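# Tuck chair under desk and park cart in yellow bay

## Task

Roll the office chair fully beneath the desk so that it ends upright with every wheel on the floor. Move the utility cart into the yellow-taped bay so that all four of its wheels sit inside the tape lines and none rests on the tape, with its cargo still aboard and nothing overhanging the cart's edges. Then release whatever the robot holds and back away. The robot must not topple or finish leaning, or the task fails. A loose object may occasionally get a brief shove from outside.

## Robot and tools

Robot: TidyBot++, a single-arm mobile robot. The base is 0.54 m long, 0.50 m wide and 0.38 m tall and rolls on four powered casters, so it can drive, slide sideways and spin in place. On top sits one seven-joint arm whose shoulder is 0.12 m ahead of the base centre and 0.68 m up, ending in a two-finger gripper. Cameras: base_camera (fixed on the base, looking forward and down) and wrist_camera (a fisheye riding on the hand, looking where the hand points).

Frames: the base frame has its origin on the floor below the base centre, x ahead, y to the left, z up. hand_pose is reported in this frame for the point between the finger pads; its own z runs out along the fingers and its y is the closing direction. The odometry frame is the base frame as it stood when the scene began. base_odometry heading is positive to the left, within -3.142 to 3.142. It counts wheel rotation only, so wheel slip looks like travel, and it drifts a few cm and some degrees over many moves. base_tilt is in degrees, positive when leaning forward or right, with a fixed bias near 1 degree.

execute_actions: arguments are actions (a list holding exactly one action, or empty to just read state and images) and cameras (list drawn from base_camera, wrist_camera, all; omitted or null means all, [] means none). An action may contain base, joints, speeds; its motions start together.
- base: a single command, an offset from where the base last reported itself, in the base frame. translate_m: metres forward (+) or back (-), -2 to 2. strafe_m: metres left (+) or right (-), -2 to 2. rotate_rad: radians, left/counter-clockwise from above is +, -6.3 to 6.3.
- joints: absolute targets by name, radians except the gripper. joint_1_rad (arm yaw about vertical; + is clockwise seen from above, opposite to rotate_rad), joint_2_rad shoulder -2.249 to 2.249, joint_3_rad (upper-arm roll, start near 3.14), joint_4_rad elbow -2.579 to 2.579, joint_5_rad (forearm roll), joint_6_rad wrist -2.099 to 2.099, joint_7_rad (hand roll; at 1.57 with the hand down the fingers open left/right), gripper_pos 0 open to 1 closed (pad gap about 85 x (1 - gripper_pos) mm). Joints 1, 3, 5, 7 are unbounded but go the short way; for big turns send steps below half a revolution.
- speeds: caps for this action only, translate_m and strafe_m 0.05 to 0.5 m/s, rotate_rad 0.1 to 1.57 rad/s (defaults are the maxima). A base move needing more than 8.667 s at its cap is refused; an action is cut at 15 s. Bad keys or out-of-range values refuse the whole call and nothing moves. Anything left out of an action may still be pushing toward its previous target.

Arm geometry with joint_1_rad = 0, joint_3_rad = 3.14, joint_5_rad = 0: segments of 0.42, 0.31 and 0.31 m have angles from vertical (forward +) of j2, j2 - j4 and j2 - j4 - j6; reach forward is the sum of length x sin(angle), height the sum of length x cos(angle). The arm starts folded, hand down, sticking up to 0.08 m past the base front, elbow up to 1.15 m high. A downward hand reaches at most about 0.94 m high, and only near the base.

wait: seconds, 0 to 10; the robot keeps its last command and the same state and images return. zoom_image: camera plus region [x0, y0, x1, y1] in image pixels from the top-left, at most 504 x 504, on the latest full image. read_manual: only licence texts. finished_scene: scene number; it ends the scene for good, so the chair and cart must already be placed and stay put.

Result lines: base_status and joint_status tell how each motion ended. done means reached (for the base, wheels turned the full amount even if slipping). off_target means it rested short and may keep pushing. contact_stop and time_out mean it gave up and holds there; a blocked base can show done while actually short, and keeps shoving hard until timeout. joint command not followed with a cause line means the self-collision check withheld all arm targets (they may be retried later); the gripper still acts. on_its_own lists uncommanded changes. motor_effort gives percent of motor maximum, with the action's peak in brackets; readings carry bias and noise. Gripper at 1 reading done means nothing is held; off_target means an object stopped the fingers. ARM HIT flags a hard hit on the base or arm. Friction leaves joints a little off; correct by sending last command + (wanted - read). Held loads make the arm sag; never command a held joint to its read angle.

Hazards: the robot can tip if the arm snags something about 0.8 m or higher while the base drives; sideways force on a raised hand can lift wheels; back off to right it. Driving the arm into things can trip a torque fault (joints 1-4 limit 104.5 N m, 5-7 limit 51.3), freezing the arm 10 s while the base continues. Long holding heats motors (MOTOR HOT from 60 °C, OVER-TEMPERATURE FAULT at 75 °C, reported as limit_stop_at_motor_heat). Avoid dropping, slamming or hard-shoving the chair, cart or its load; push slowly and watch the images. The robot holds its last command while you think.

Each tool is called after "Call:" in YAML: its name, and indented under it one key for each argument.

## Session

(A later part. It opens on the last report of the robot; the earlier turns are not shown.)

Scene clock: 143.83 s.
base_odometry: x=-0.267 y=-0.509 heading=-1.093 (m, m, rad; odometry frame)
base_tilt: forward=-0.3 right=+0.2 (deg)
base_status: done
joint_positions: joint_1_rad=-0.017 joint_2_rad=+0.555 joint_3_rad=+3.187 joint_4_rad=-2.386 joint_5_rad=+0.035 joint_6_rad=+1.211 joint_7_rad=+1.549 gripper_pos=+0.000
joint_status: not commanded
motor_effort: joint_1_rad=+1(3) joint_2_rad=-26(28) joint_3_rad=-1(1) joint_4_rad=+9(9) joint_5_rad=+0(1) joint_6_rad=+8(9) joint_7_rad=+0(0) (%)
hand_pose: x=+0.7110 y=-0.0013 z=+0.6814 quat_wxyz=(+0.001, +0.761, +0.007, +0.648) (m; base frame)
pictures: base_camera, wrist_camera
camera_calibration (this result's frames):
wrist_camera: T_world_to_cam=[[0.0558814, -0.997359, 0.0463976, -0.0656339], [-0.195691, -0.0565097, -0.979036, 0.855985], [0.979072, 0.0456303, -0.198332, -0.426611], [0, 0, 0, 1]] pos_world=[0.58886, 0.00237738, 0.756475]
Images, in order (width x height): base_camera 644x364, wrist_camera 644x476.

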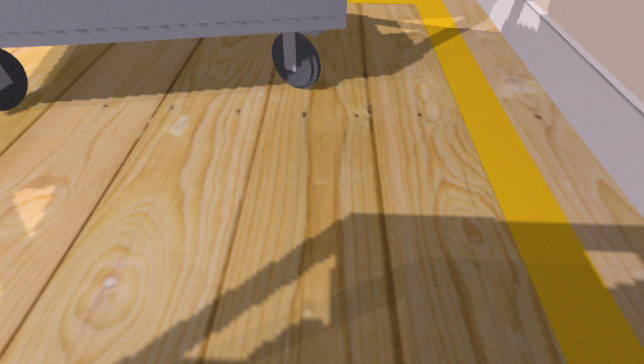

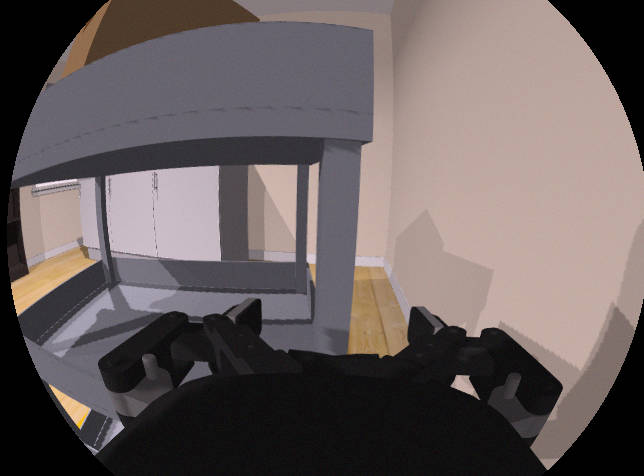

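Call:
execute_actions:
  actions:
    - {"base":{"translate_m":0.05},"speeds":{"translate_m":0.1}}
  cameras: []

Call:
execute_actions:
  actions:
    - {"joints":{"gripper_pos":1}}
  cameras: ["wrist_camera"]

Call:
execute_actions:
  actions:
    - {"base":{"translate_m":-0.2},"speeds":{"translate_m":0.07}}

Scene clock: 146.80 s.
base_odometry: x=-0.244 y=-0.554 heading=-1.093 (m, m, rad; odometry frame)
base_tilt: forward=-0.3 right=+0.3 (deg)
base_status: done
joint_positions: joint_1_rad=-0.017 joint_2_rad=+0.556 joint_3_rad=+3.187 joint_4_rad=-2.388 joint_5_rad=+0.035 joint_6_rad=+1.211 joint_7_rad=+1.549 gripper_pos=+0.000
joint_status: not commanded
motor_effort: joint_1_rad=+1(1) joint_2_rad=-26(28) joint_3_rad=-1(2) joint_4_rad=+9(9) joint_5_rad=+0(1) joint_6_rad=+9(9) joint_7_rad=+0(0) (%)
hand_pose: x=+0.7103 y=-0.0013 z=+0.6806 quat_wxyz=(+0.001, +0.762, +0.007, +0.648) (m; base frame)
pictures: none
No camera images: the call's "cameras" was empty. Leave "cameras" out to get every camera's image.

Scene clock: 147.90 s.
base_odometry: x=-0.244 y=-0.554 heading=-1.093 (m, m, rad; odometry frame)
base_tilt: forward=-0.2 right=+0.3 (deg)
base_status: not commanded
joint_positions: joint_1_rad=-0.021 joint_2_rad=+0.556 joint_3_rad=+3.185 joint_4_rad=-2.389 joint_5_rad=+0.034 joint_6_rad=+1.213 joint_7_rad=+1.549 gripper_pos=+0.745
joint_status: gripper_pos off_target (ended at +0.745, target +1.000)
motor_effort: joint_1_rad=+2(7) joint_2_rad=-25(26) joint_3_rad=+1(6) joint_4_rad=+9(10) joint_5_rad=-3(6) joint_6_rad=+8(8) joint_7_rad=-1(1) (%)
hand_pose: x=+0.7099 y=+0.0017 z=+0.6808 quat_wxyz=(-0.001, +0.762, +0.008, +0.648) (m; base frame)
pictures: wrist_camera
camera_calibration (this result's frames):
wrist_camera: T_world_to_cam=[[0.0603585, -0.997162, 0.0449997, -0.0647153], [-0.196786, -0.0560844, -0.978841, 0.855951], [0.978587, 0.0502261, -0.199613, -0.424672], [0, 0, 0, 1]] pos_world=[0.587923, 0.00480349, 0.755982]
Images, in order (width x height): wrist_camera 644x476.

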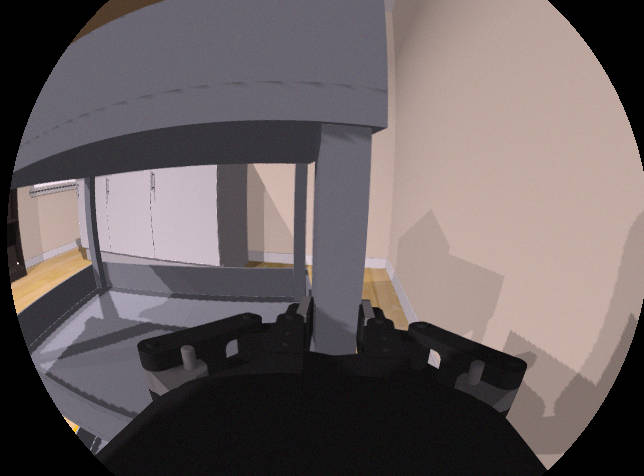

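Scene clock: 151.27 s.
base_odometry: x=-0.336 y=-0.376 heading=-1.093 (m, m, rad; odometry frame)
base_tilt: forward=-0.3 right=+0.3 (deg)
base_status: done
joint_positions: joint_1_rad=-0.017 joint_2_rad=+0.557 joint_3_rad=+3.190 joint_4_rad=-2.389 joint_5_rad=+0.006 joint_6_rad=+1.215 joint_7_rad=+1.549 gripper_pos=+0.759
joint_status: not commanded
motor_effort: joint_1_rad=-1(3) joint_2_rad=-27(29) joint_3_rad=-2(5) joint_4_rad=+8(11) joint_5_rad=+2(5) joint_6_rad=+9(11) joint_7_rad=+0(1) (%)
hand_pose: x=+0.7102 y=-0.0115 z=+0.6807 quat_wxyz=(+0.009, +0.761, -0.007, +0.648) (m; base frame)
pictures: base_camera, wrist_camera
camera_calibration (this result's frames):
wrist_camera: T_world_to_cam=[[0.0243903, -0.998802, 0.0424142, -0.0506496], [-0.197535, -0.0464054, -0.979197, 0.856053], [0.979992, 0.0155046, -0.19843, -0.426521], [0, 0, 0, 1]] pos_world=[0.588323, -0.00425044, 0.755758]
Images, in order (width x height): base_camera 644x364, wrist_camera 644x476.

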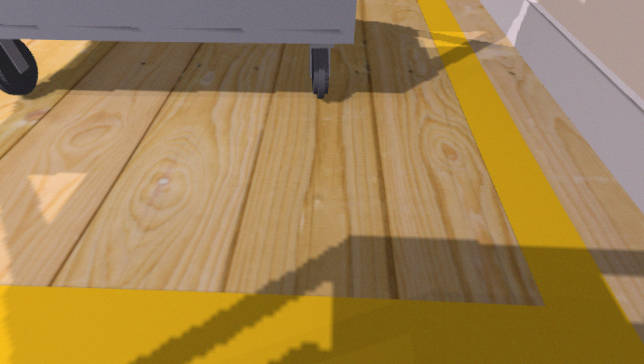

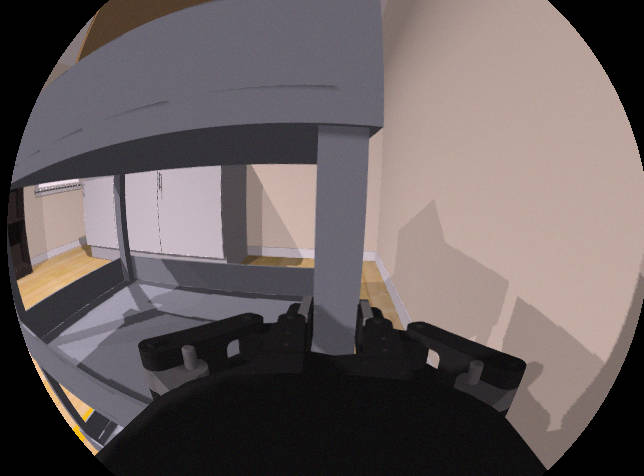

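Call:
execute_actions:
  actions:
    - {"joints":{"gripper_pos":0}}
  cameras: []

Call:
execute_actions:
  actions:
    - {"base":{"translate_m":-0.15}}
  cameras: []

Call:
execute_actions:
  actions:
    - {"base":{"strafe_m":1.5},"joints":{"joint_2_rad":-0.1,"joint_4_rad":-2.5,"joint_6_rad":0.0}}

Call:
execute_actions:
  actions:
    - {"base":{"rotate_rad":-3.14}}
  cameras: []

Call:
execute_actions:
  actions:
    - {"base":{"translate_m":-1.3}}
  cameras: []

Call:
execute_actions:
  actions:
    - {"base":{"strafe_m":-1.2},"joints":{"joint_2_rad":1.1,"joint_4_rad":-1.6,"joint_6_rad":1.07}}

Scene clock: 159.23 s.
base_odometry: x=-0.336 y=-0.376 heading=-1.093 (m, m, rad; odometry frame)
base_tilt: forward=-0.3 right=+0.3 (deg)
base_status: not commanded
joint_positions: joint_1_rad=-0.017 joint_2_rad=+0.557 joint_3_rad=+3.190 joint_4_rad=-2.389 joint_5_rad=+0.006 joint_6_rad=+1.215 joint_7_rad=+1.549 gripper_pos=+0.000
joint_status: all done
motor_effort: joint_1_rad=+1(1) joint_2_rad=-26(26) joint_3_rad=+0(3) joint_4_rad=+9(8) joint_5_rad=+0(3) joint_6_rad=+8(8) joint_7_rad=+0(0) (%)
hand_pose: x=+0.7102 y=-0.0115 z=+0.6806 quat_wxyz=(+0.009, +0.761, -0.007, +0.648) (m; base frame)
pictures: none
No camera images: the call's "cameras" was empty. Leave "cameras" out to get every camera's image.

Scene clock: 160.70 s.
base_odometry: x=-0.405 y=-0.243 heading=-1.093 (m, m, rad; odometry frame)
base_tilt: forward=-0.3 right=+0.3 (deg)
base_status: done
joint_positions: joint_1_rad=-0.017 joint_2_rad=+0.557 joint_3_rad=+3.190 joint_4_rad=-2.392 joint_5_rad=+0.006 joint_6_rad=+1.215 joint_7_rad=+1.549 gripper_pos=+0.000
joint_status: not commanded
motor_effort: joint_1_rad=+1(1) joint_2_rad=-26(28) joint_3_rad=-1(2) joint_4_rad=+8(10) joint_5_rad=+0(1) joint_6_rad=+8(9) joint_7_rad=+0(0) (%)
hand_pose: x=+0.7090 y=-0.0115 z=+0.6794 quat_wxyz=(+0.009, +0.763, -0.007, +0.647) (m; base frame)
pictures: none
No camera images: the call's "cameras" was empty. Leave "cameras" out to get every camera's image.

Scene clock: 165.07 s.
base_odometry: x=+0.927 y=+0.447 heading=-1.093 (m, m, rad; odometry frame)
base_tilt: forward=-0.3 right=+0.2 (deg)
base_status: done
joint_positions: joint_1_rad=-0.017 joint_2_rad=-0.092 joint_3_rad=+3.190 joint_4_rad=-2.483 joint_5_rad=+0.006 joint_6_rad=+0.038 joint_7_rad=+1.549 gripper_pos=+0.000
joint_status: all done
motor_effort: joint_1_rad=+1(2) joint_2_rad=-11(27) joint_3_rad=+0(2) joint_4_rad=+14(14) joint_5_rad=+0(1) joint_6_rad=+6(9) joint_7_rad=+0(0) (%)
hand_pose: x=+0.5159 y=-0.0111 z=+0.6515 quat_wxyz=(+0.001, +0.923, -0.023, +0.384) (m; base frame)
pictures: base_camera, wrist_camera
camera_calibration (this result's frames):
wrist_camera: T_world_to_cam=[[0.0166198, -0.999778, -0.0129715, -0.00418409], [-0.731366, -0.00330957, -0.681978, 0.871371], [0.681783, 0.0208213, -0.731258, 0.259137], [0, 0, 0, 1]] pos_world=[0.460685, -0.00669485, 0.783697]
Images, in order (width x height): base_camera 644x364, wrist_camera 644x476.

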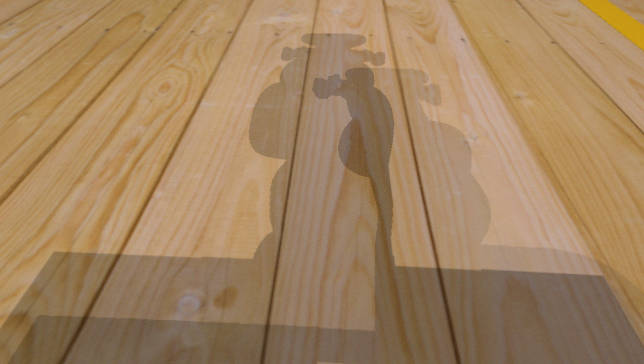

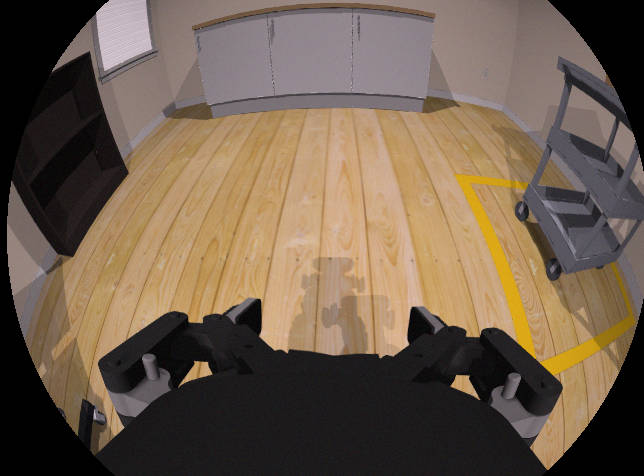

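Scene clock: 168.37 s.
base_odometry: x=+0.927 y=+0.447 heading=+2.051 (m, m, rad; odometry frame)
base_tilt: forward=-0.3 right=+0.3 (deg)
base_status: done
joint_positions: joint_1_rad=-0.017 joint_2_rad=-0.092 joint_3_rad=+3.190 joint_4_rad=-2.483 joint_5_rad=+0.006 joint_6_rad=+0.038 joint_7_rad=+1.549 gripper_pos=+0.000
joint_status: not commanded
motor_effort: joint_1_rad=+1(0) joint_2_rad=-11(12) joint_3_rad=+0(2) joint_4_rad=+15(15) joint_5_rad=+0(0) joint_6_rad=+6(6) joint_7_rad=+0(0) (%)
hand_pose: x=+0.5159 y=-0.0110 z=+0.6515 quat_wxyz=(+0.001, +0.923, -0.023, +0.384) (m; base frame)
pictures: none
No camera images: the call's "cameras" was empty. Leave "cameras" out to get every camera's image.

Scene clock: 172.33 s.
base_odometry: x=+1.526 y=-0.707 heading=+2.050 (m, m, rad; odometry frame)
base_tilt: forward=-0.3 right=+0.3 (deg)
base_status: done
joint_positions: joint_1_rad=-0.017 joint_2_rad=-0.095 joint_3_rad=+3.190 joint_4_rad=-2.487 joint_5_rad=+0.006 joint_6_rad=+0.038 joint_7_rad=+1.549 gripper_pos=+0.000
joint_status: not commanded
motor_effort: joint_1_rad=+1(1) joint_2_rad=-10(14) joint_3_rad=+0(0) joint_4_rad=+14(16) joint_5_rad=+0(0) joint_6_rad=+6(7) joint_7_rad=+0(0) (%)
hand_pose: x=+0.5143 y=-0.0110 z=+0.6508 quat_wxyz=(+0.001, +0.923, -0.023, +0.383) (m; base frame)
pictures: none
No camera images: the call's "cameras" was empty. Leave "cameras" out to get every camera's image.

Scene clock: 176.10 s.
base_odometry: x=+2.591 y=-0.154 heading=+2.050 (m, m, rad; odometry frame)
base_tilt: forward=-0.2 right=+0.3 (deg)
base_status: done
joint_positions: joint_1_rad=-0.015 joint_2_rad=+1.095 joint_3_rad=+3.190 joint_4_rad=-1.619 joint_5_rad=+0.006 joint_6_rad=+1.028 joint_7_rad=+1.549 gripper_pos=+0.000
joint_status: all done
motor_effort: joint_1_rad=+1(2) joint_2_rad=-42(43) joint_3_rad=+0(2) joint_4_rad=+12(15) joint_5_rad=+0(1) joint_6_rad=+9(9) joint_7_rad=+0(0) (%)
hand_pose: x=+0.9328 y=-0.0086 z=+0.5525 quat_wxyz=(+0.010, +0.747, +0.006, +0.665) (m; base frame)
pictures: base_camera, wrist_camera
camera_calibration (this result's frames):
wrist_camera: T_world_to_cam=[[0.0404706, -0.997186, 0.0631011, -0.0741966], [-0.152484, -0.068577, -0.985924, 0.736123], [0.987477, 0.030279, -0.154831, -0.701046], [0, 0, 0, 1]] pos_world=[0.807516, -0.00227974, 0.6219]
Images, in order (width x height): base_camera 644x364, wrist_camera 644x476.

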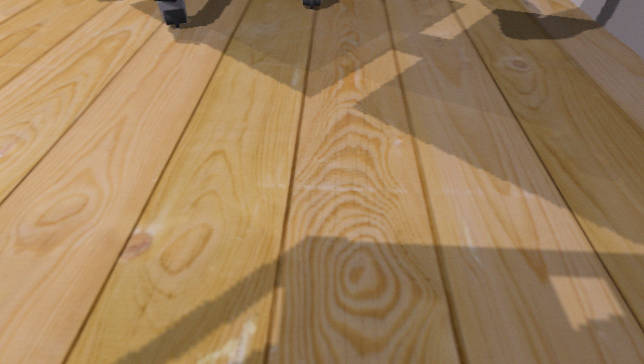

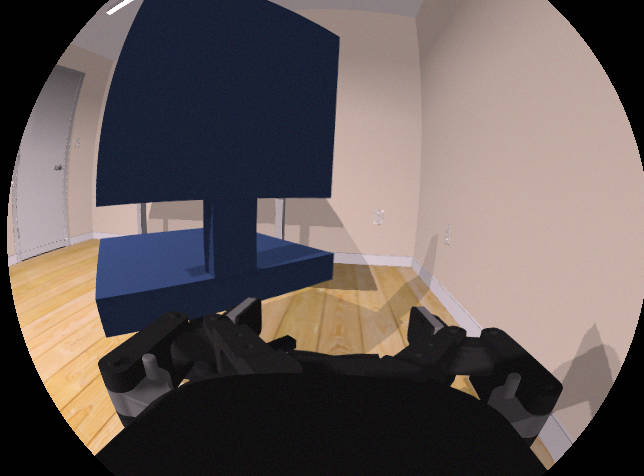

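Call:
execute_actions:
  actions:
    - {"base":{"strafe_m":0.94}}
  cameras: []

Call:
execute_actions:
  actions:
    - {"base":{"translate_m":0.31}}
  cameras: []

Call:
execute_actions:
  actions:
    - {"base":{"rotate_rad":-0.7},"speeds":{"rotate_rad":0.6}}
  cameras: ["wrist_camera"]

Scene clock: 184.13 s.
base_odometry: x=+1.757 y=-0.588 heading=+2.050 (m, m, rad; odometry frame)
base_tilt: forward=-0.3 right=+0.3 (deg)
base_status: done
joint_positions: joint_1_rad=-0.023 joint_2_rad=+1.095 joint_3_rad=+3.190 joint_4_rad=-1.615 joint_5_rad=+0.006 joint_6_rad=+1.031 joint_7_rad=+1.549 gripper_pos=+0.000
joint_status: not commanded
motor_effort: joint_1_rad=+1(4) joint_2_rad=-42(43) joint_3_rad=+0(3) joint_4_rad=+11(13) joint_5_rad=+0(1) joint_6_rad=+8(9) joint_7_rad=+0(0) (%)
hand_pose: x=+0.9343 y=-0.0022 z=+0.5548 quat_wxyz=(+0.008, +0.744, +0.009, +0.668) (m; base frame)
pictures: none
No camera images: the call's "cameras" was empty. Leave "cameras" out to get every camera's image.

Scene clock: 186.07 s.
base_odometry: x=+1.613 y=-0.313 heading=+2.051 (m, m, rad; odometry frame)
base_tilt: forward=-0.2 right=+0.3 (deg)
base_status: done
joint_positions: joint_1_rad=-0.023 joint_2_rad=+1.095 joint_3_rad=+3.190 joint_4_rad=-1.610 joint_5_rad=+0.006 joint_6_rad=+1.031 joint_7_rad=+1.549 gripper_pos=+0.000
joint_status: not commanded
motor_effort: joint_1_rad=+1(1) joint_2_rad=-41(44) joint_3_rad=-1(1) joint_4_rad=+12(13) joint_5_rad=+0(1) joint_6_rad=+9(9) joint_7_rad=+0(0) (%)
hand_pose: x=+0.9357 y=-0.0021 z=+0.5569 quat_wxyz=(+0.008, +0.743, +0.009, +0.669) (m; base frame)
pictures: none
No camera images: the call's "cameras" was empty. Leave "cameras" out to get every camera's image.

Scene clock: 188.27 s.
base_odometry: x=+1.613 y=-0.313 heading=+1.351 (m, m, rad; odometry frame)
base_tilt: forward=-0.3 right=+0.3 (deg)
base_status: done
joint_positions: joint_1_rad=-0.018 joint_2_rad=+1.095 joint_3_rad=+3.191 joint_4_rad=-1.610 joint_5_rad=+0.006 joint_6_rad=+1.031 joint_7_rad=+1.549 gripper_pos=+0.000
joint_status: not commanded
motor_effort: joint_1_rad=+1(5) joint_2_rad=-42(42) joint_3_rad=+0(3) joint_4_rad=+12(12) joint_5_rad=+0(1) joint_6_rad=+8(8) joint_7_rad=+0(0) (%)
hand_pose: x=+0.9357 y=-0.0063 z=+0.5569 quat_wxyz=(+0.010, +0.743, +0.008, +0.669) (m; base frame)
pictures: wrist_camera
camera_calibration (this result's frames):
wrist_camera: T_world_to_cam=[[0.0430715, -0.996983, 0.0645805, -0.0754901], [-0.14096, -0.0700581, -0.987533, 0.731196], [0.989078, 0.0334313, -0.143552, -0.711109], [0, 0, 0, 1]] pos_world=[0.809663, -0.000262907, 0.624874]
Images, in order (width x height): wrist_camera 644x476.

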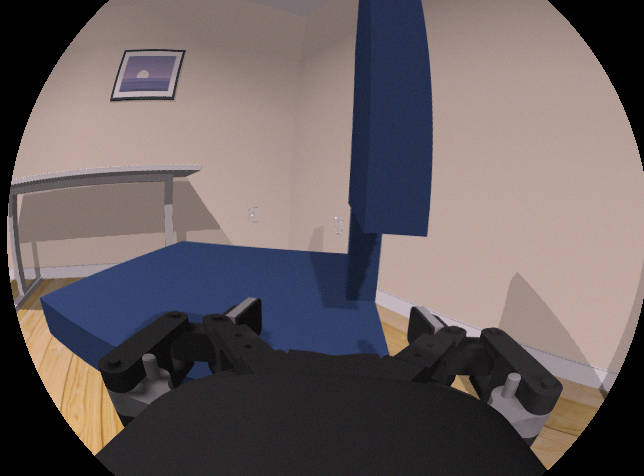

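Call:
execute_actions:
  actions:
    - {"base":{"translate_m":-0.05},"joints":{"joint_2_rad":0.93,"joint_6_rad":0.95}}
  cameras: []

Call:
execute_actions:
  actions:
    - {"base":{"strafe_m":-0.045}}

Scene clock: 194.47 s.
base_odometry: x=+1.603 y=-0.362 heading=+1.350 (m, m, rad; odometry frame)
base_tilt: forward=-0.3 right=+0.3 (deg)
base_status: done
joint_positions: joint_1_rad=-0.018 joint_2_rad=+0.926 joint_3_rad=+3.191 joint_4_rad=-1.605 joint_5_rad=+0.006 joint_6_rad=+0.992 joint_7_rad=+1.549 gripper_pos=+0.000
joint_status: all done
motor_effort: joint_1_rad=+1(1) joint_2_rad=-41(45) joint_3_rad=+0(1) joint_4_rad=+14(15) joint_5_rad=+0(1) joint_6_rad=+9(9) joint_7_rad=+0(0) (%)
hand_pose: x=+0.9470 y=-0.0066 z=+0.6866 quat_wxyz=(+0.010, +0.696, +0.006, +0.718) (m; base frame)
pictures: none
No camera images: the call's "cameras" was empty. Leave "cameras" out to get every camera's image.

Scene clock: 195.60 s.
base_odometry: x=+1.647 y=-0.372 heading=+1.350 (m, m, rad; odometry frame)
base_tilt: forward=-0.2 right=+0.3 (deg)
base_status: done
joint_positions: joint_1_rad=-0.014 joint_2_rad=+0.926 joint_3_rad=+3.191 joint_4_rad=-1.605 joint_5_rad=+0.006 joint_6_rad=+0.991 joint_7_rad=+1.549 gripper_pos=+0.000
joint_status: not commanded
motor_effort: joint_1_rad=+1(3) joint_2_rad=-41(42) joint_3_rad=+0(2) joint_4_rad=+14(15) joint_5_rad=+0(1) joint_6_rad=+8(9) joint_7_rad=+0(0) (%)
hand_pose: x=+0.9470 y=-0.0102 z=+0.6865 quat_wxyz=(+0.011, +0.696, +0.004, +0.718) (m; base frame)
pictures: base_camera, wrist_camera
camera_calibration (this result's frames):
wrist_camera: T_world_to_cam=[[0.0283023, -0.997382, 0.0665476, -0.075587], [-0.00705836, -0.066772, -0.997743, 0.740781], [0.999574, 0.0277687, -0.00892968, -0.805931], [0, 0, 0, 1]] pos_world=[0.812956, -0.00354598, 0.736943]
Images, in order (width x height): base_camera 644x364, wrist_camera 644x476.

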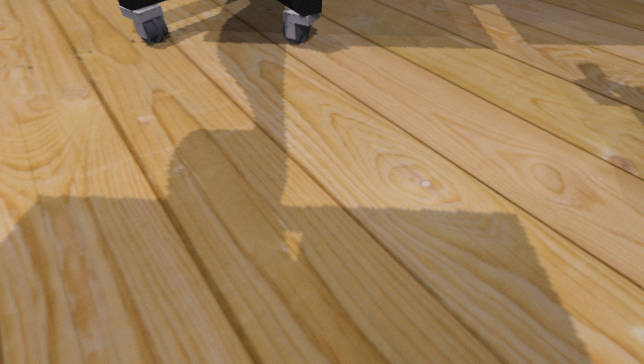

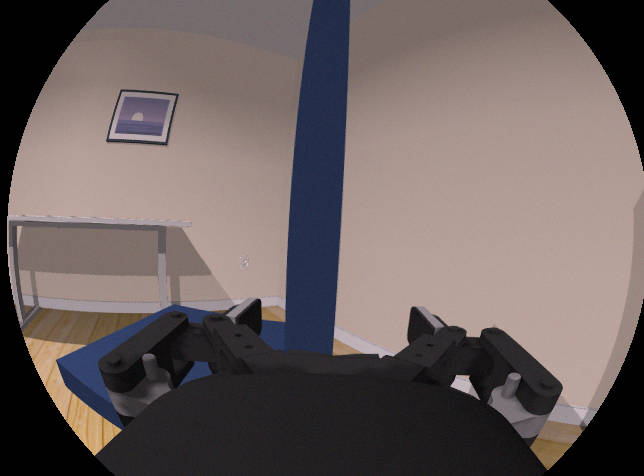

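Call:
execute_actions:
  actions:
    - {"base":{"translate_m":0.13},"joints":{"joint_1_rad":-0.055},"speeds":{"translate_m":0.1}}
  cameras: ["wrist_camera"]

Call:
execute_actions:
  actions:
    - {"joints":{"gripper_pos":1}}
  cameras: []

Call:
execute_actions:
  actions:
    - {"base":{"translate_m":-0.5},"speeds":{"translate_m":0.15}}

Scene clock: 203.63 s.
base_odometry: x=+1.675 y=-0.245 heading=+1.350 (m, m, rad; odometry frame)
base_tilt: forward=-0.2 right=+0.3 (deg)
base_status: done
joint_positions: joint_1_rad=-0.048 joint_2_rad=+0.927 joint_3_rad=+3.191 joint_4_rad=-1.604 joint_5_rad=+0.006 joint_6_rad=+0.989 joint_7_rad=+1.549 gripper_pos=+0.000
joint_status: all done
motor_effort: joint_1_rad=+0(5) joint_2_rad=-41(44) joint_3_rad=-1(3) joint_4_rad=+14(22) joint_5_rad=+0(2) joint_6_rad=+9(9) joint_7_rad=+0(0) (%)
hand_pose: x=+0.9471 y=+0.0179 z=+0.6860 quat_wxyz=(-0.001, +0.696, +0.016, +0.717) (m; base frame)
pictures: wrist_camera
camera_calibration (this result's frames):
wrist_camera: T_world_to_cam=[[0.0621507, -0.995847, 0.0665265, -0.0796266], [-0.00648488, -0.0670569, -0.997728, 0.741558], [0.998046, 0.061578, -0.0106256, -0.804779], [0, 0, 0, 1]] pos_world=[0.812964, 0.0199873, 0.73662]
Images, in order (width x height): wrist_camera 644x476.

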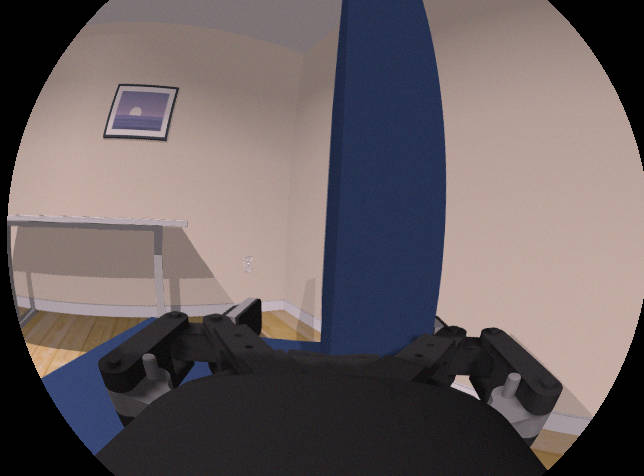

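Scene clock: 204.73 s.
base_odometry: x=+1.675 y=-0.245 heading=+1.350 (m, m, rad; odometry frame)
base_tilt: forward=-0.2 right=+0.3 (deg)
base_status: not commanded
joint_positions: joint_1_rad=-0.044 joint_2_rad=+0.927 joint_3_rad=+3.184 joint_4_rad=-1.603 joint_5_rad=+0.016 joint_6_rad=+0.989 joint_7_rad=+1.549 gripper_pos=+0.551
joint_status: gripper_pos off_target (ended at +0.551, target +1.000)
motor_effort: joint_1_rad=-1(7) joint_2_rad=-42(43) joint_3_rad=+0(5) joint_4_rad=+15(21) joint_5_rad=+3(7) joint_6_rad=+9(10) joint_7_rad=+4(6) (%)
hand_pose: x=+0.9472 y=+0.0205 z=+0.6861 quat_wxyz=(-0.004, +0.696, +0.019, +0.717) (m; base frame)
pictures: none
No camera images: the call's "cameras" was empty. Leave "cameras" out to get every camera's image.

Scene clock: 208.73 s.
base_odometry: x=+1.565 y=-0.733 heading=+1.349 (m, m, rad; odometry frame)
base_tilt: forward=-0.3 right=+0.3 (deg)
base_status: done
joint_positions: joint_1_rad=-0.033 joint_2_rad=+0.930 joint_3_rad=+3.191 joint_4_rad=-1.590 joint_5_rad=-0.002 joint_6_rad=+0.973 joint_7_rad=+1.550 gripper_pos=+0.558
joint_status: not commanded
motor_effort: joint_1_rad=-6(6) joint_2_rad=-40(47) joint_3_rad=-3(4) joint_4_rad=+15(15) joint_5_rad=+4(6) joint_6_rad=+7(12) joint_7_rad=+2(5) (%)
hand_pose: x=+0.9510 y=+0.0036 z=+0.6856 quat_wxyz=(+0.006, +0.698, +0.007, +0.716) (m; base frame)
pictures: base_camera, wrist_camera
camera_calibration (this result's frames):
wrist_camera: T_world_to_cam=[[0.0412097, -0.997158, 0.063061, -0.0717874], [-0.0124953, -0.063624, -0.997896, 0.74608], [0.999072, 0.040335, -0.0150817, -0.80565], [0, 0, 0, 1]] pos_world=[0.817183, 0.00838106, 0.736886]
Images, in order (width x height): base_camera 644x364, wrist_camera 644x476.

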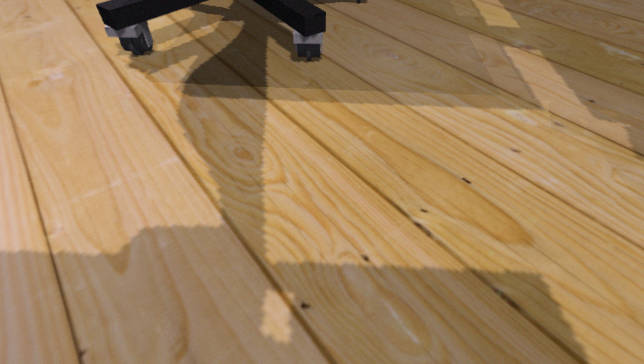

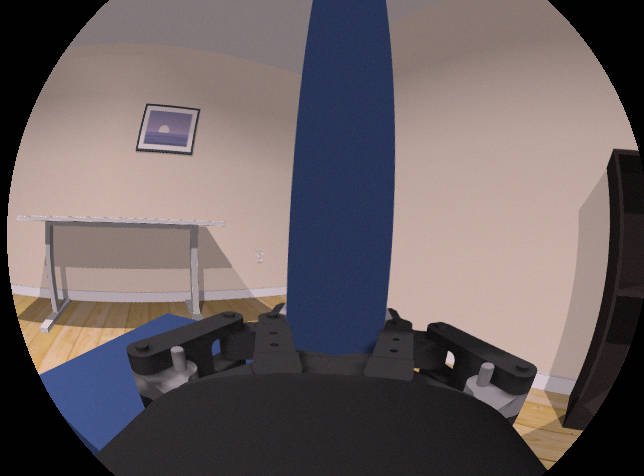

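Call:
execute_actions:
  actions:
    - {"base":{"rotate_rad":-0.45},"speeds":{"rotate_rad":0.2}}
  cameras: []

Call:
execute_actions:
  actions:
    - {"base":{"strafe_m":0.9},"speeds":{"strafe_m":0.15}}

Scene clock: 217.77 s.
base_odometry: x=+1.565 y=-0.733 heading=+0.901 (m, m, rad; odometry frame)
base_tilt: forward=-0.2 right=+0.3 (deg)
base_status: done
joint_positions: joint_1_rad=-0.057 joint_2_rad=+0.928 joint_3_rad=+3.172 joint_4_rad=-1.593 joint_5_rad=+0.017 joint_6_rad=+0.973 joint_7_rad=+1.552 gripper_pos=+0.567
joint_status: not commanded
motor_effort: joint_1_rad=+0(28) joint_2_rad=-40(44) joint_3_rad=+0(16) joint_4_rad=+11(17) joint_5_rad=+3(18) joint_6_rad=+8(9) joint_7_rad=+3(4) (%)
hand_pose: x=+0.9492 y=+0.0383 z=+0.6856 quat_wxyz=(-0.014, +0.698, +0.024, +0.715) (m; base frame)
pictures: none
No camera images: the call's "cameras" was empty. Leave "cameras" out to get every camera's image.

Scene clock: 224.73 s.
base_odometry: x=+0.860 y=-0.173 heading=+0.900 (m, m, rad; odometry frame)
base_tilt: forward=-0.2 right=+0.3 (deg)
base_status: done
joint_positions: joint_1_rad=-0.008 joint_2_rad=+0.926 joint_3_rad=+3.223 joint_4_rad=-1.598 joint_5_rad=-0.052 joint_6_rad=+0.973 joint_7_rad=+1.552 gripper_pos=+0.568
joint_status: not commanded
motor_effort: joint_1_rad=-6(22) joint_2_rad=-40(43) joint_3_rad=-3(12) joint_4_rad=+12(16) joint_5_rad=+7(18) joint_6_rad=+9(11) joint_7_rad=+2(7) (%)
hand_pose: x=+0.9477 y=-0.0460 z=+0.6856 quat_wxyz=(+0.035, +0.698, -0.023, +0.714) (m; base frame)
pictures: base_camera, wrist_camera
camera_calibration (this result's frames):
wrist_camera: T_world_to_cam=[[-0.0439796, -0.997175, 0.0608879, -0.0389113], [-0.0193404, -0.0600856, -0.998006, 0.749547], [0.998845, -0.0450695, -0.0166432, -0.803056], [0, 0, 0, 1]] pos_world=[0.814914, -0.0299578, 0.737056]
Images, in order (width x height): base_camera 644x364, wrist_camera 644x476.

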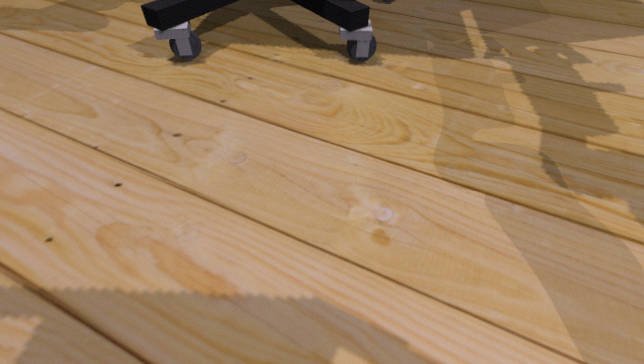

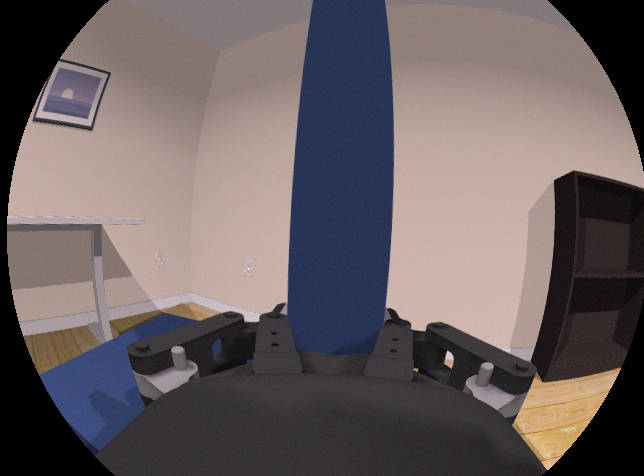

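Call:
execute_actions:
  actions:
    - {"base":{"rotate_rad":-0.47},"speeds":{"rotate_rad":0.2}}
  cameras: []

Call:
execute_actions:
  actions:
    - {"base":{"strafe_m":0.45},"speeds":{"strafe_m":0.15}}
  cameras: ["base_camera"]

Call:
execute_actions:
  actions:
    - {"base":{"translate_m":-0.62},"speeds":{"translate_m":0.2}}

Call:
execute_actions:
  actions:
    - {"joints":{"gripper_pos":0}}
  cameras: []

Call:
execute_actions:
  actions:
    - {"base":{"translate_m":-0.1}}
  cameras: []

Call:
execute_actions:
  actions:
    - {"joints":{"joint_2_rad":-0.6,"joint_6_rad":-1.3,"joint_1_rad":-0.3}}

Scene clock: 232.93 s.
base_odometry: x=+0.860 y=-0.173 heading=+0.432 (m, m, rad; odometry frame)
base_tilt: forward=-0.2 right=+0.3 (deg)
base_status: done
joint_positions: joint_1_rad=-0.062 joint_2_rad=+0.924 joint_3_rad=+3.169 joint_4_rad=-1.599 joint_5_rad=+0.023 joint_6_rad=+0.973 joint_7_rad=+1.552 gripper_pos=+0.570
joint_status: not commanded
motor_effort: joint_1_rad=+1(27) joint_2_rad=-41(43) joint_3_rad=+0(16) joint_4_rad=+11(17) joint_5_rad=+3(17) joint_6_rad=+8(10) joint_7_rad=+2(5) (%)
hand_pose: x=+0.9472 y=+0.0453 z=+0.6855 quat_wxyz=(-0.018, +0.699, +0.028, +0.714) (m; base frame)
pictures: none
No camera images: the call's "cameras" was empty. Leave "cameras" out to get every camera's image.

Scene clock: 237.03 s.
base_odometry: x=+0.672 y=+0.236 heading=+0.431 (m, m, rad; odometry frame)
base_tilt: forward=-0.2 right=+0.3 (deg)
base_status: done
joint_positions: joint_1_rad=-0.019 joint_2_rad=+0.923 joint_3_rad=+3.217 joint_4_rad=-1.603 joint_5_rad=-0.043 joint_6_rad=+0.973 joint_7_rad=+1.552 gripper_pos=+0.571
joint_status: not commanded
motor_effort: joint_1_rad=-4(22) joint_2_rad=-41(43) joint_3_rad=-2(12) joint_4_rad=+11(17) joint_5_rad=+6(18) joint_6_rad=+9(11) joint_7_rad=+2(6) (%)
hand_pose: x=+0.9471 y=-0.0311 z=+0.6855 quat_wxyz=(+0.027, +0.700, -0.015, +0.714) (m; base frame)
pictures: base_camera
Images, in order (width x height): base_camera 644x364.

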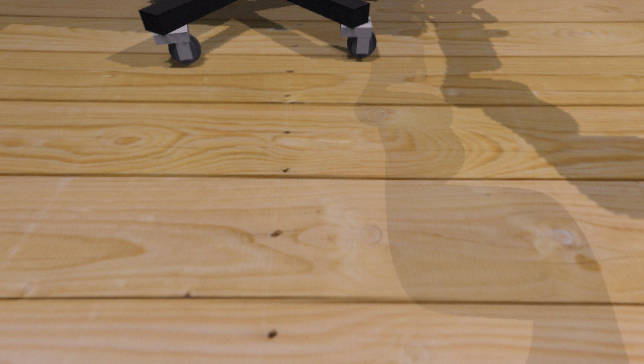

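Scene clock: 240.87 s.
base_odometry: x=+0.109 y=-0.023 heading=+0.431 (m, m, rad; odometry frame)
base_tilt: forward=-0.3 right=+0.3 (deg)
base_status: done
joint_positions: joint_1_rad=-0.072 joint_2_rad=+0.925 joint_3_rad=+3.182 joint_4_rad=-1.594 joint_5_rad=+0.007 joint_6_rad=+0.966 joint_7_rad=+1.552 gripper_pos=+0.572
joint_status: not commanded
motor_effort: joint_1_rad=+5(7) joint_2_rad=-40(45) joint_3_rad=+3(5) joint_4_rad=+14(15) joint_5_rad=-2(11) joint_6_rad=+6(13) joint_7_rad=+2(3) (%)
hand_pose: x=+0.9487 y=+0.0426 z=+0.6851 quat_wxyz=(-0.013, +0.700, +0.025, +0.713) (m; base frame)
pictures: base_camera, wrist_camera
camera_calibration (this result's frames):
wrist_camera: T_world_to_cam=[[0.0927064, -0.993738, 0.0623775, -0.0813619], [-0.0163036, -0.0641539, -0.997807, 0.751605], [0.99556, 0.0914861, -0.022149, -0.798906], [0, 0, 0, 1]] pos_world=[0.815156, 0.0404548, 0.737337]
Images, in order (width x height): base_camera 644x364, wrist_camera 644x476.

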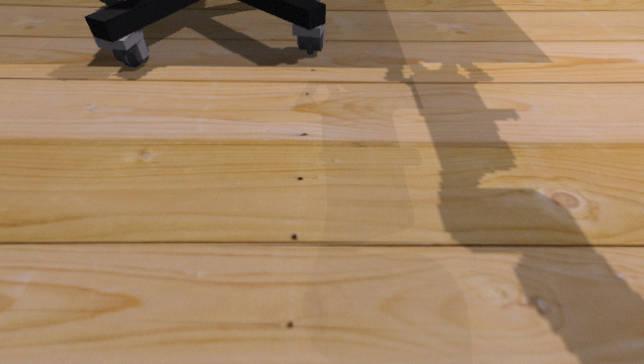

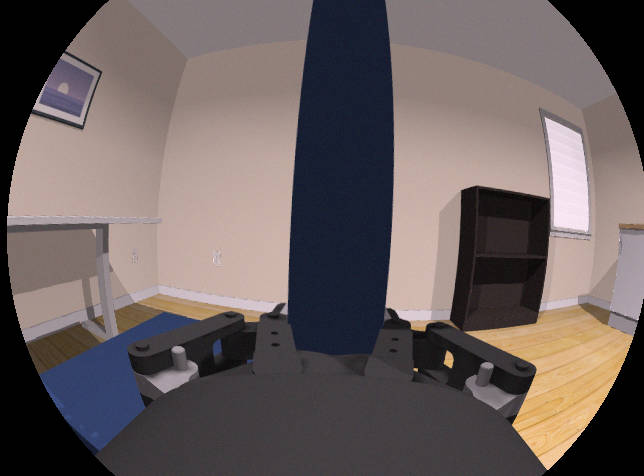

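Scene clock: 241.97 s.
base_odometry: x=+0.109 y=-0.023 heading=+0.431 (m, m, rad; odometry frame)
base_tilt: forward=-0.3 right=+0.3 (deg)
base_status: not commanded
joint_positions: joint_1_rad=-0.062 joint_2_rad=+0.925 joint_3_rad=+3.184 joint_4_rad=-1.594 joint_5_rad=+0.007 joint_6_rad=+0.966 joint_7_rad=+1.552 gripper_pos=+0.000
joint_status: all done
motor_effort: joint_1_rad=+1(5) joint_2_rad=-41(43) joint_3_rad=-1(3) joint_4_rad=+14(15) joint_5_rad=+0(2) joint_6_rad=+9(9) joint_7_rad=+0(3) (%)
hand_pose: x=+0.9491 y=+0.0334 z=+0.6850 quat_wxyz=(-0.008, +0.700, +0.022, +0.713) (m; base frame)
pictures: none
No camera images: the call's "cameras" was empty. Leave "cameras" out to get every camera's image.

Scene clock: 243.33 s.
base_odometry: x=+0.018 y=-0.065 heading=+0.431 (m, m, rad; odometry frame)
base_tilt: forward=-0.3 right=+0.3 (deg)
base_status: done
joint_positions: joint_1_rad=-0.061 joint_2_rad=+0.925 joint_3_rad=+3.184 joint_4_rad=-1.595 joint_5_rad=+0.007 joint_6_rad=+0.966 joint_7_rad=+1.552 gripper_pos=+0.000
joint_status: not commanded
motor_effort: joint_1_rad=+1(3) joint_2_rad=-42(43) joint_3_rad=+0(1) joint_4_rad=+15(16) joint_5_rad=+0(0) joint_6_rad=+9(9) joint_7_rad=+0(0) (%)
hand_pose: x=+0.9490 y=+0.0333 z=+0.6848 quat_wxyz=(-0.008, +0.701, +0.022, +0.713) (m; base frame)
pictures: none
No camera images: the call's "cameras" was empty. Leave "cameras" out to get every camera's image.

Scene clock: 246.30 s.
base_odometry: x=+0.018 y=-0.065 heading=+0.431 (m, m, rad; odometry frame)
base_tilt: forward=-0.3 right=+0.3 (deg)
base_status: not commanded
joint_positions: joint_1_rad=-0.284 joint_2_rad=-0.598 joint_3_rad=+3.184 joint_4_rad=-1.595 joint_5_rad=+0.007 joint_6_rad=-1.262 joint_7_rad=+1.552 gripper_pos=+0.000
joint_status: all done
motor_effort: joint_1_rad=+1(0) joint_2_rad=+2(43) joint_3_rad=+0(1) joint_4_rad=+18(20) joint_5_rad=+0(0) joint_6_rad=+7(8) joint_7_rad=+0(0) (%)
hand_pose: x=+0.3809 y=+0.0579 z=+1.0027 quat_wxyz=(-0.064, +0.899, +0.098, +0.422) (m; base frame)
pictures: base_camera, wrist_camera
camera_calibration (this result's frames):
wrist_camera: T_world_to_cam=[[0.287931, -0.95736, -0.0235983, -0.0235328], [-0.640571, -0.17422, -0.747875, 1.05372], [0.711874, 0.230453, -0.66342, 0.514951], [0, 0, 0, 1]] pos_world=[0.315178, 0.0423783, 1.12912]
Images, in order (width x height): base_camera 644x364, wrist_camera 644x476.

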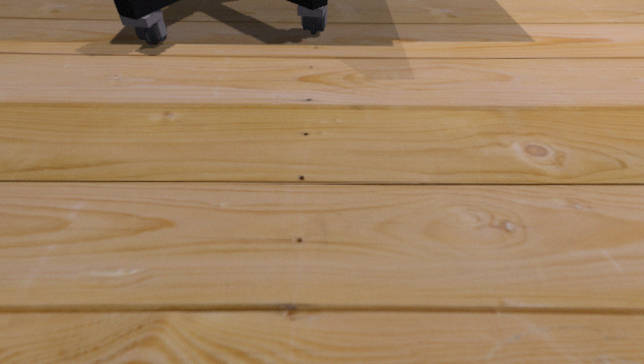

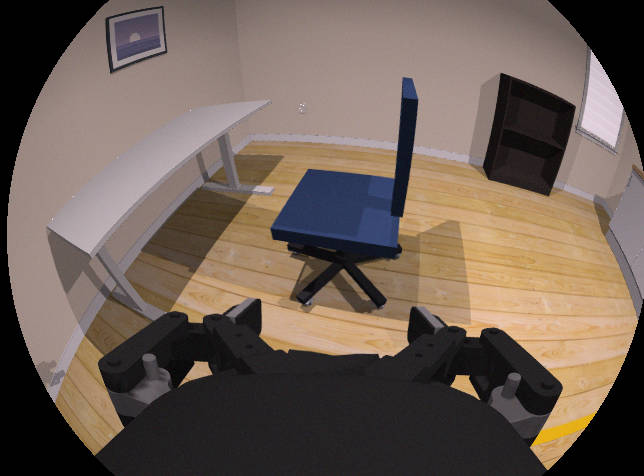

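Call:
execute_actions:
  actions:
    - {"base":{"translate_m":0.55},"joints":{"joint_1_rad":-0.02}}
  cameras: []

Call:
execute_actions:
  actions:
    - {"base":{"strafe_m":-1.15}}
  cameras: []

Call:
execute_actions:
  actions:
    - {"base":{"translate_m":0.69}}
  cameras: []

Call:
execute_actions:
  actions:
    - {"base":{"rotate_rad":1.57},"joints":{"joint_2_rad":1.1,"joint_6_rad":1.07}}

Scene clock: 253.23 s.
base_odometry: x=+0.518 y=+0.165 heading=+0.431 (m, m, rad; odometry frame)
base_tilt: forward=-0.3 right=+0.3 (deg)
base_status: done
joint_positions: joint_1_rad=-0.032 joint_2_rad=-0.595 joint_3_rad=+3.185 joint_4_rad=-1.595 joint_5_rad=+0.008 joint_6_rad=-1.263 joint_7_rad=+1.552 gripper_pos=+0.000
joint_status: all done
motor_effort: joint_1_rad=+1(1) joint_2_rad=+2(5) joint_3_rad=+0(2) joint_4_rad=+18(17) joint_5_rad=+0(1) joint_6_rad=+7(7) joint_7_rad=+0(0) (%)
hand_pose: x=+0.3880 y=-0.0099 z=+1.0015 quat_wxyz=(-0.010, +0.905, -0.016, +0.425) (m; base frame)
pictures: none
No camera images: the call's "cameras" was empty. Leave "cameras" out to get every camera's image.

Scene clock: 256.90 s.
base_odometry: x=+0.999 y=-0.879 heading=+0.432 (m, m, rad; odometry frame)
base_tilt: forward=-0.3 right=+0.3 (deg)
base_status: done
joint_positions: joint_1_rad=-0.031 joint_2_rad=-0.595 joint_3_rad=+3.185 joint_4_rad=-1.595 joint_5_rad=+0.008 joint_6_rad=-1.263 joint_7_rad=+1.552 gripper_pos=+0.000
joint_status: not commanded
motor_effort: joint_1_rad=+1(0) joint_2_rad=+2(4) joint_3_rad=+0(1) joint_4_rad=+18(17) joint_5_rad=+0(1) joint_6_rad=+7(7) joint_7_rad=+0(0) (%)
hand_pose: x=+0.3879 y=-0.0100 z=+1.0015 quat_wxyz=(-0.010, +0.905, -0.016, +0.425) (m; base frame)
pictures: none
No camera images: the call's "cameras" was empty. Leave "cameras" out to get every camera's image.

Scene clock: 259.63 s.
base_odometry: x=+1.626 y=-0.591 heading=+0.431 (m, m, rad; odometry frame)
base_tilt: forward=-0.3 right=+0.3 (deg)
base_status: done
joint_positions: joint_1_rad=-0.031 joint_2_rad=-0.597 joint_3_rad=+3.185 joint_4_rad=-1.595 joint_5_rad=+0.008 joint_6_rad=-1.264 joint_7_rad=+1.552 gripper_pos=+0.000
joint_status: not commanded
motor_effort: joint_1_rad=+1(1) joint_2_rad=+3(6) joint_3_rad=+0(0) joint_4_rad=+18(18) joint_5_rad=+0(0) joint_6_rad=+7(7) joint_7_rad=+0(0) (%)
hand_pose: x=+0.3871 y=-0.0101 z=+1.0019 quat_wxyz=(-0.010, +0.905, -0.016, +0.426) (m; base frame)
pictures: none
No camera images: the call's "cameras" was empty. Leave "cameras" out to get every camera's image.

Scene clock: 262.77 s.
base_odometry: x=+1.626 y=-0.591 heading=+2.001 (m, m, rad; odometry frame)
base_tilt: forward=-0.2 right=+0.3 (deg)
base_status: done
joint_positions: joint_1_rad=-0.022 joint_2_rad=+1.096 joint_3_rad=+3.192 joint_4_rad=-1.595 joint_5_rad=+0.008 joint_6_rad=+1.029 joint_7_rad=+1.552 gripper_pos=+0.000
joint_status: all done
motor_effort: joint_1_rad=+1(5) joint_2_rad=-42(44) joint_3_rad=+0(5) joint_4_rad=+12(20) joint_5_rad=+0(1) joint_6_rad=+8(9) joint_7_rad=+0(0) (%)
hand_pose: x=+0.9405 y=-0.0025 z=+0.5623 quat_wxyz=(+0.009, +0.739, +0.012, +0.674) (m; base frame)
pictures: base_camera, wrist_camera
camera_calibration (this result's frames):
wrist_camera: T_world_to_cam=[[0.0486608, -0.996391, 0.0695498, -0.0803142], [-0.128389, -0.0752944, -0.988861, 0.726406], [0.990529, 0.0391893, -0.13159, -0.723197], [0, 0, 0, 1]] pos_world=[0.813519, 0.00301154, 0.628735]
Images, in order (width x height): base_camera 644x364, wrist_camera 644x476.

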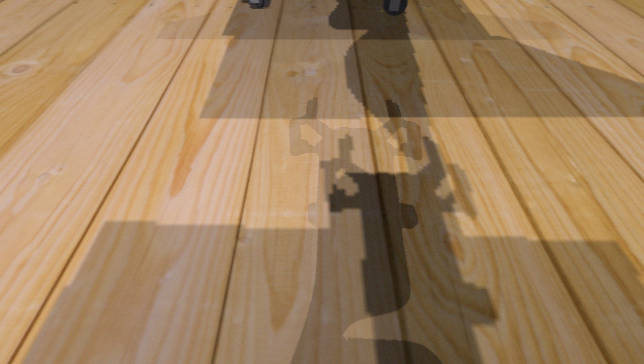

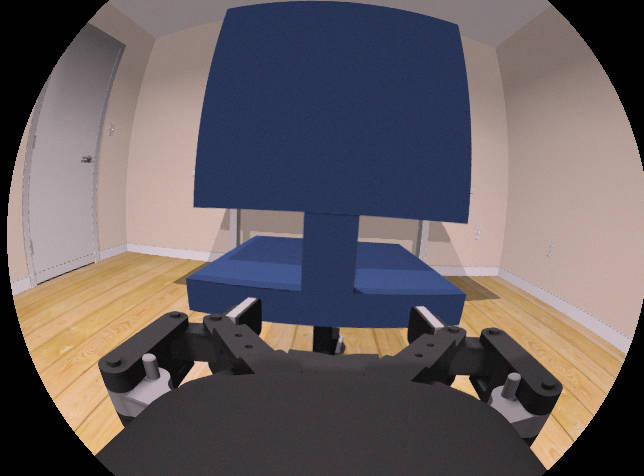

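Call:
execute_actions:
  actions:
    - {"base":{"strafe_m":0.017}}
  cameras: []

Call:
execute_actions:
  actions:
    - {"base":{"translate_m":0.19}}
  cameras: ["wrist_camera"]

Scene clock: 265.97 s.
base_odometry: x=+1.611 y=-0.598 heading=+2.002 (m, m, rad; odometry frame)
base_tilt: forward=-0.3 right=+0.3 (deg)
base_status: done
joint_positions: joint_1_rad=-0.026 joint_2_rad=+1.096 joint_3_rad=+3.192 joint_4_rad=-1.595 joint_5_rad=+0.008 joint_6_rad=+1.029 joint_7_rad=+1.552 gripper_pos=+0.000
joint_status: not commanded
motor_effort: joint_1_rad=+2(2) joint_2_rad=-42(44) joint_3_rad=+0(1) joint_4_rad=+12(13) joint_5_rad=-1(1) joint_6_rad=+8(9) joint_7_rad=+0(0) (%)
hand_pose: x=+0.9405 y=+0.0005 z=+0.5624 quat_wxyz=(+0.008, +0.739, +0.013, +0.674) (m; base frame)
pictures: none
No camera images: the call's "cameras" was empty. Leave "cameras" out to get every camera's image.

Scene clock: 267.57 s.
base_odometry: x=+1.531 y=-0.425 heading=+2.002 (m, m, rad; odometry frame)
base_tilt: forward=-0.3 right=+0.3 (deg)
base_status: done
joint_positions: joint_1_rad=-0.026 joint_2_rad=+1.097 joint_3_rad=+3.192 joint_4_rad=-1.595 joint_5_rad=+0.008 joint_6_rad=+1.030 joint_7_rad=+1.552 gripper_pos=+0.000
joint_status: not commanded
motor_effort: joint_1_rad=+1(0) joint_2_rad=-42(43) joint_3_rad=+0(1) joint_4_rad=+12(13) joint_5_rad=-1(1) joint_6_rad=+9(9) joint_7_rad=+0(0) (%)
hand_pose: x=+0.9404 y=+0.0003 z=+0.5625 quat_wxyz=(+0.008, +0.738, +0.013, +0.674) (m; base frame)
pictures: wrist_camera
camera_calibration (this result's frames):
wrist_camera: T_world_to_cam=[[0.0519772, -0.996236, 0.0693737, -0.0805707], [-0.12729, -0.0755101, -0.988987, 0.725807], [0.990503, 0.0425742, -0.130736, -0.723689], [0, 0, 0, 1]] pos_world=[0.813392, 0.0053488, 0.628791]
Images, in order (width x height): wrist_camera 644x476.

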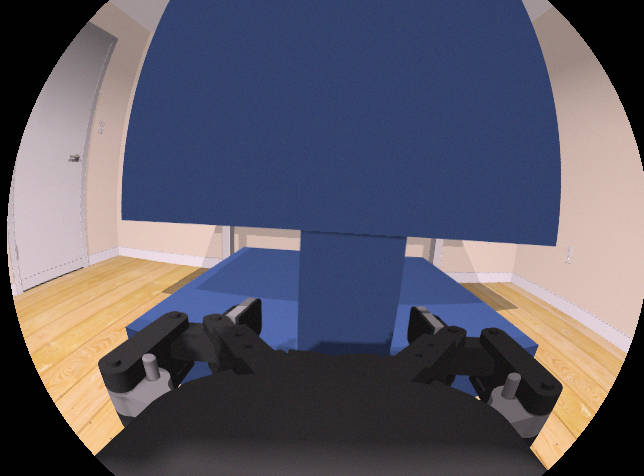

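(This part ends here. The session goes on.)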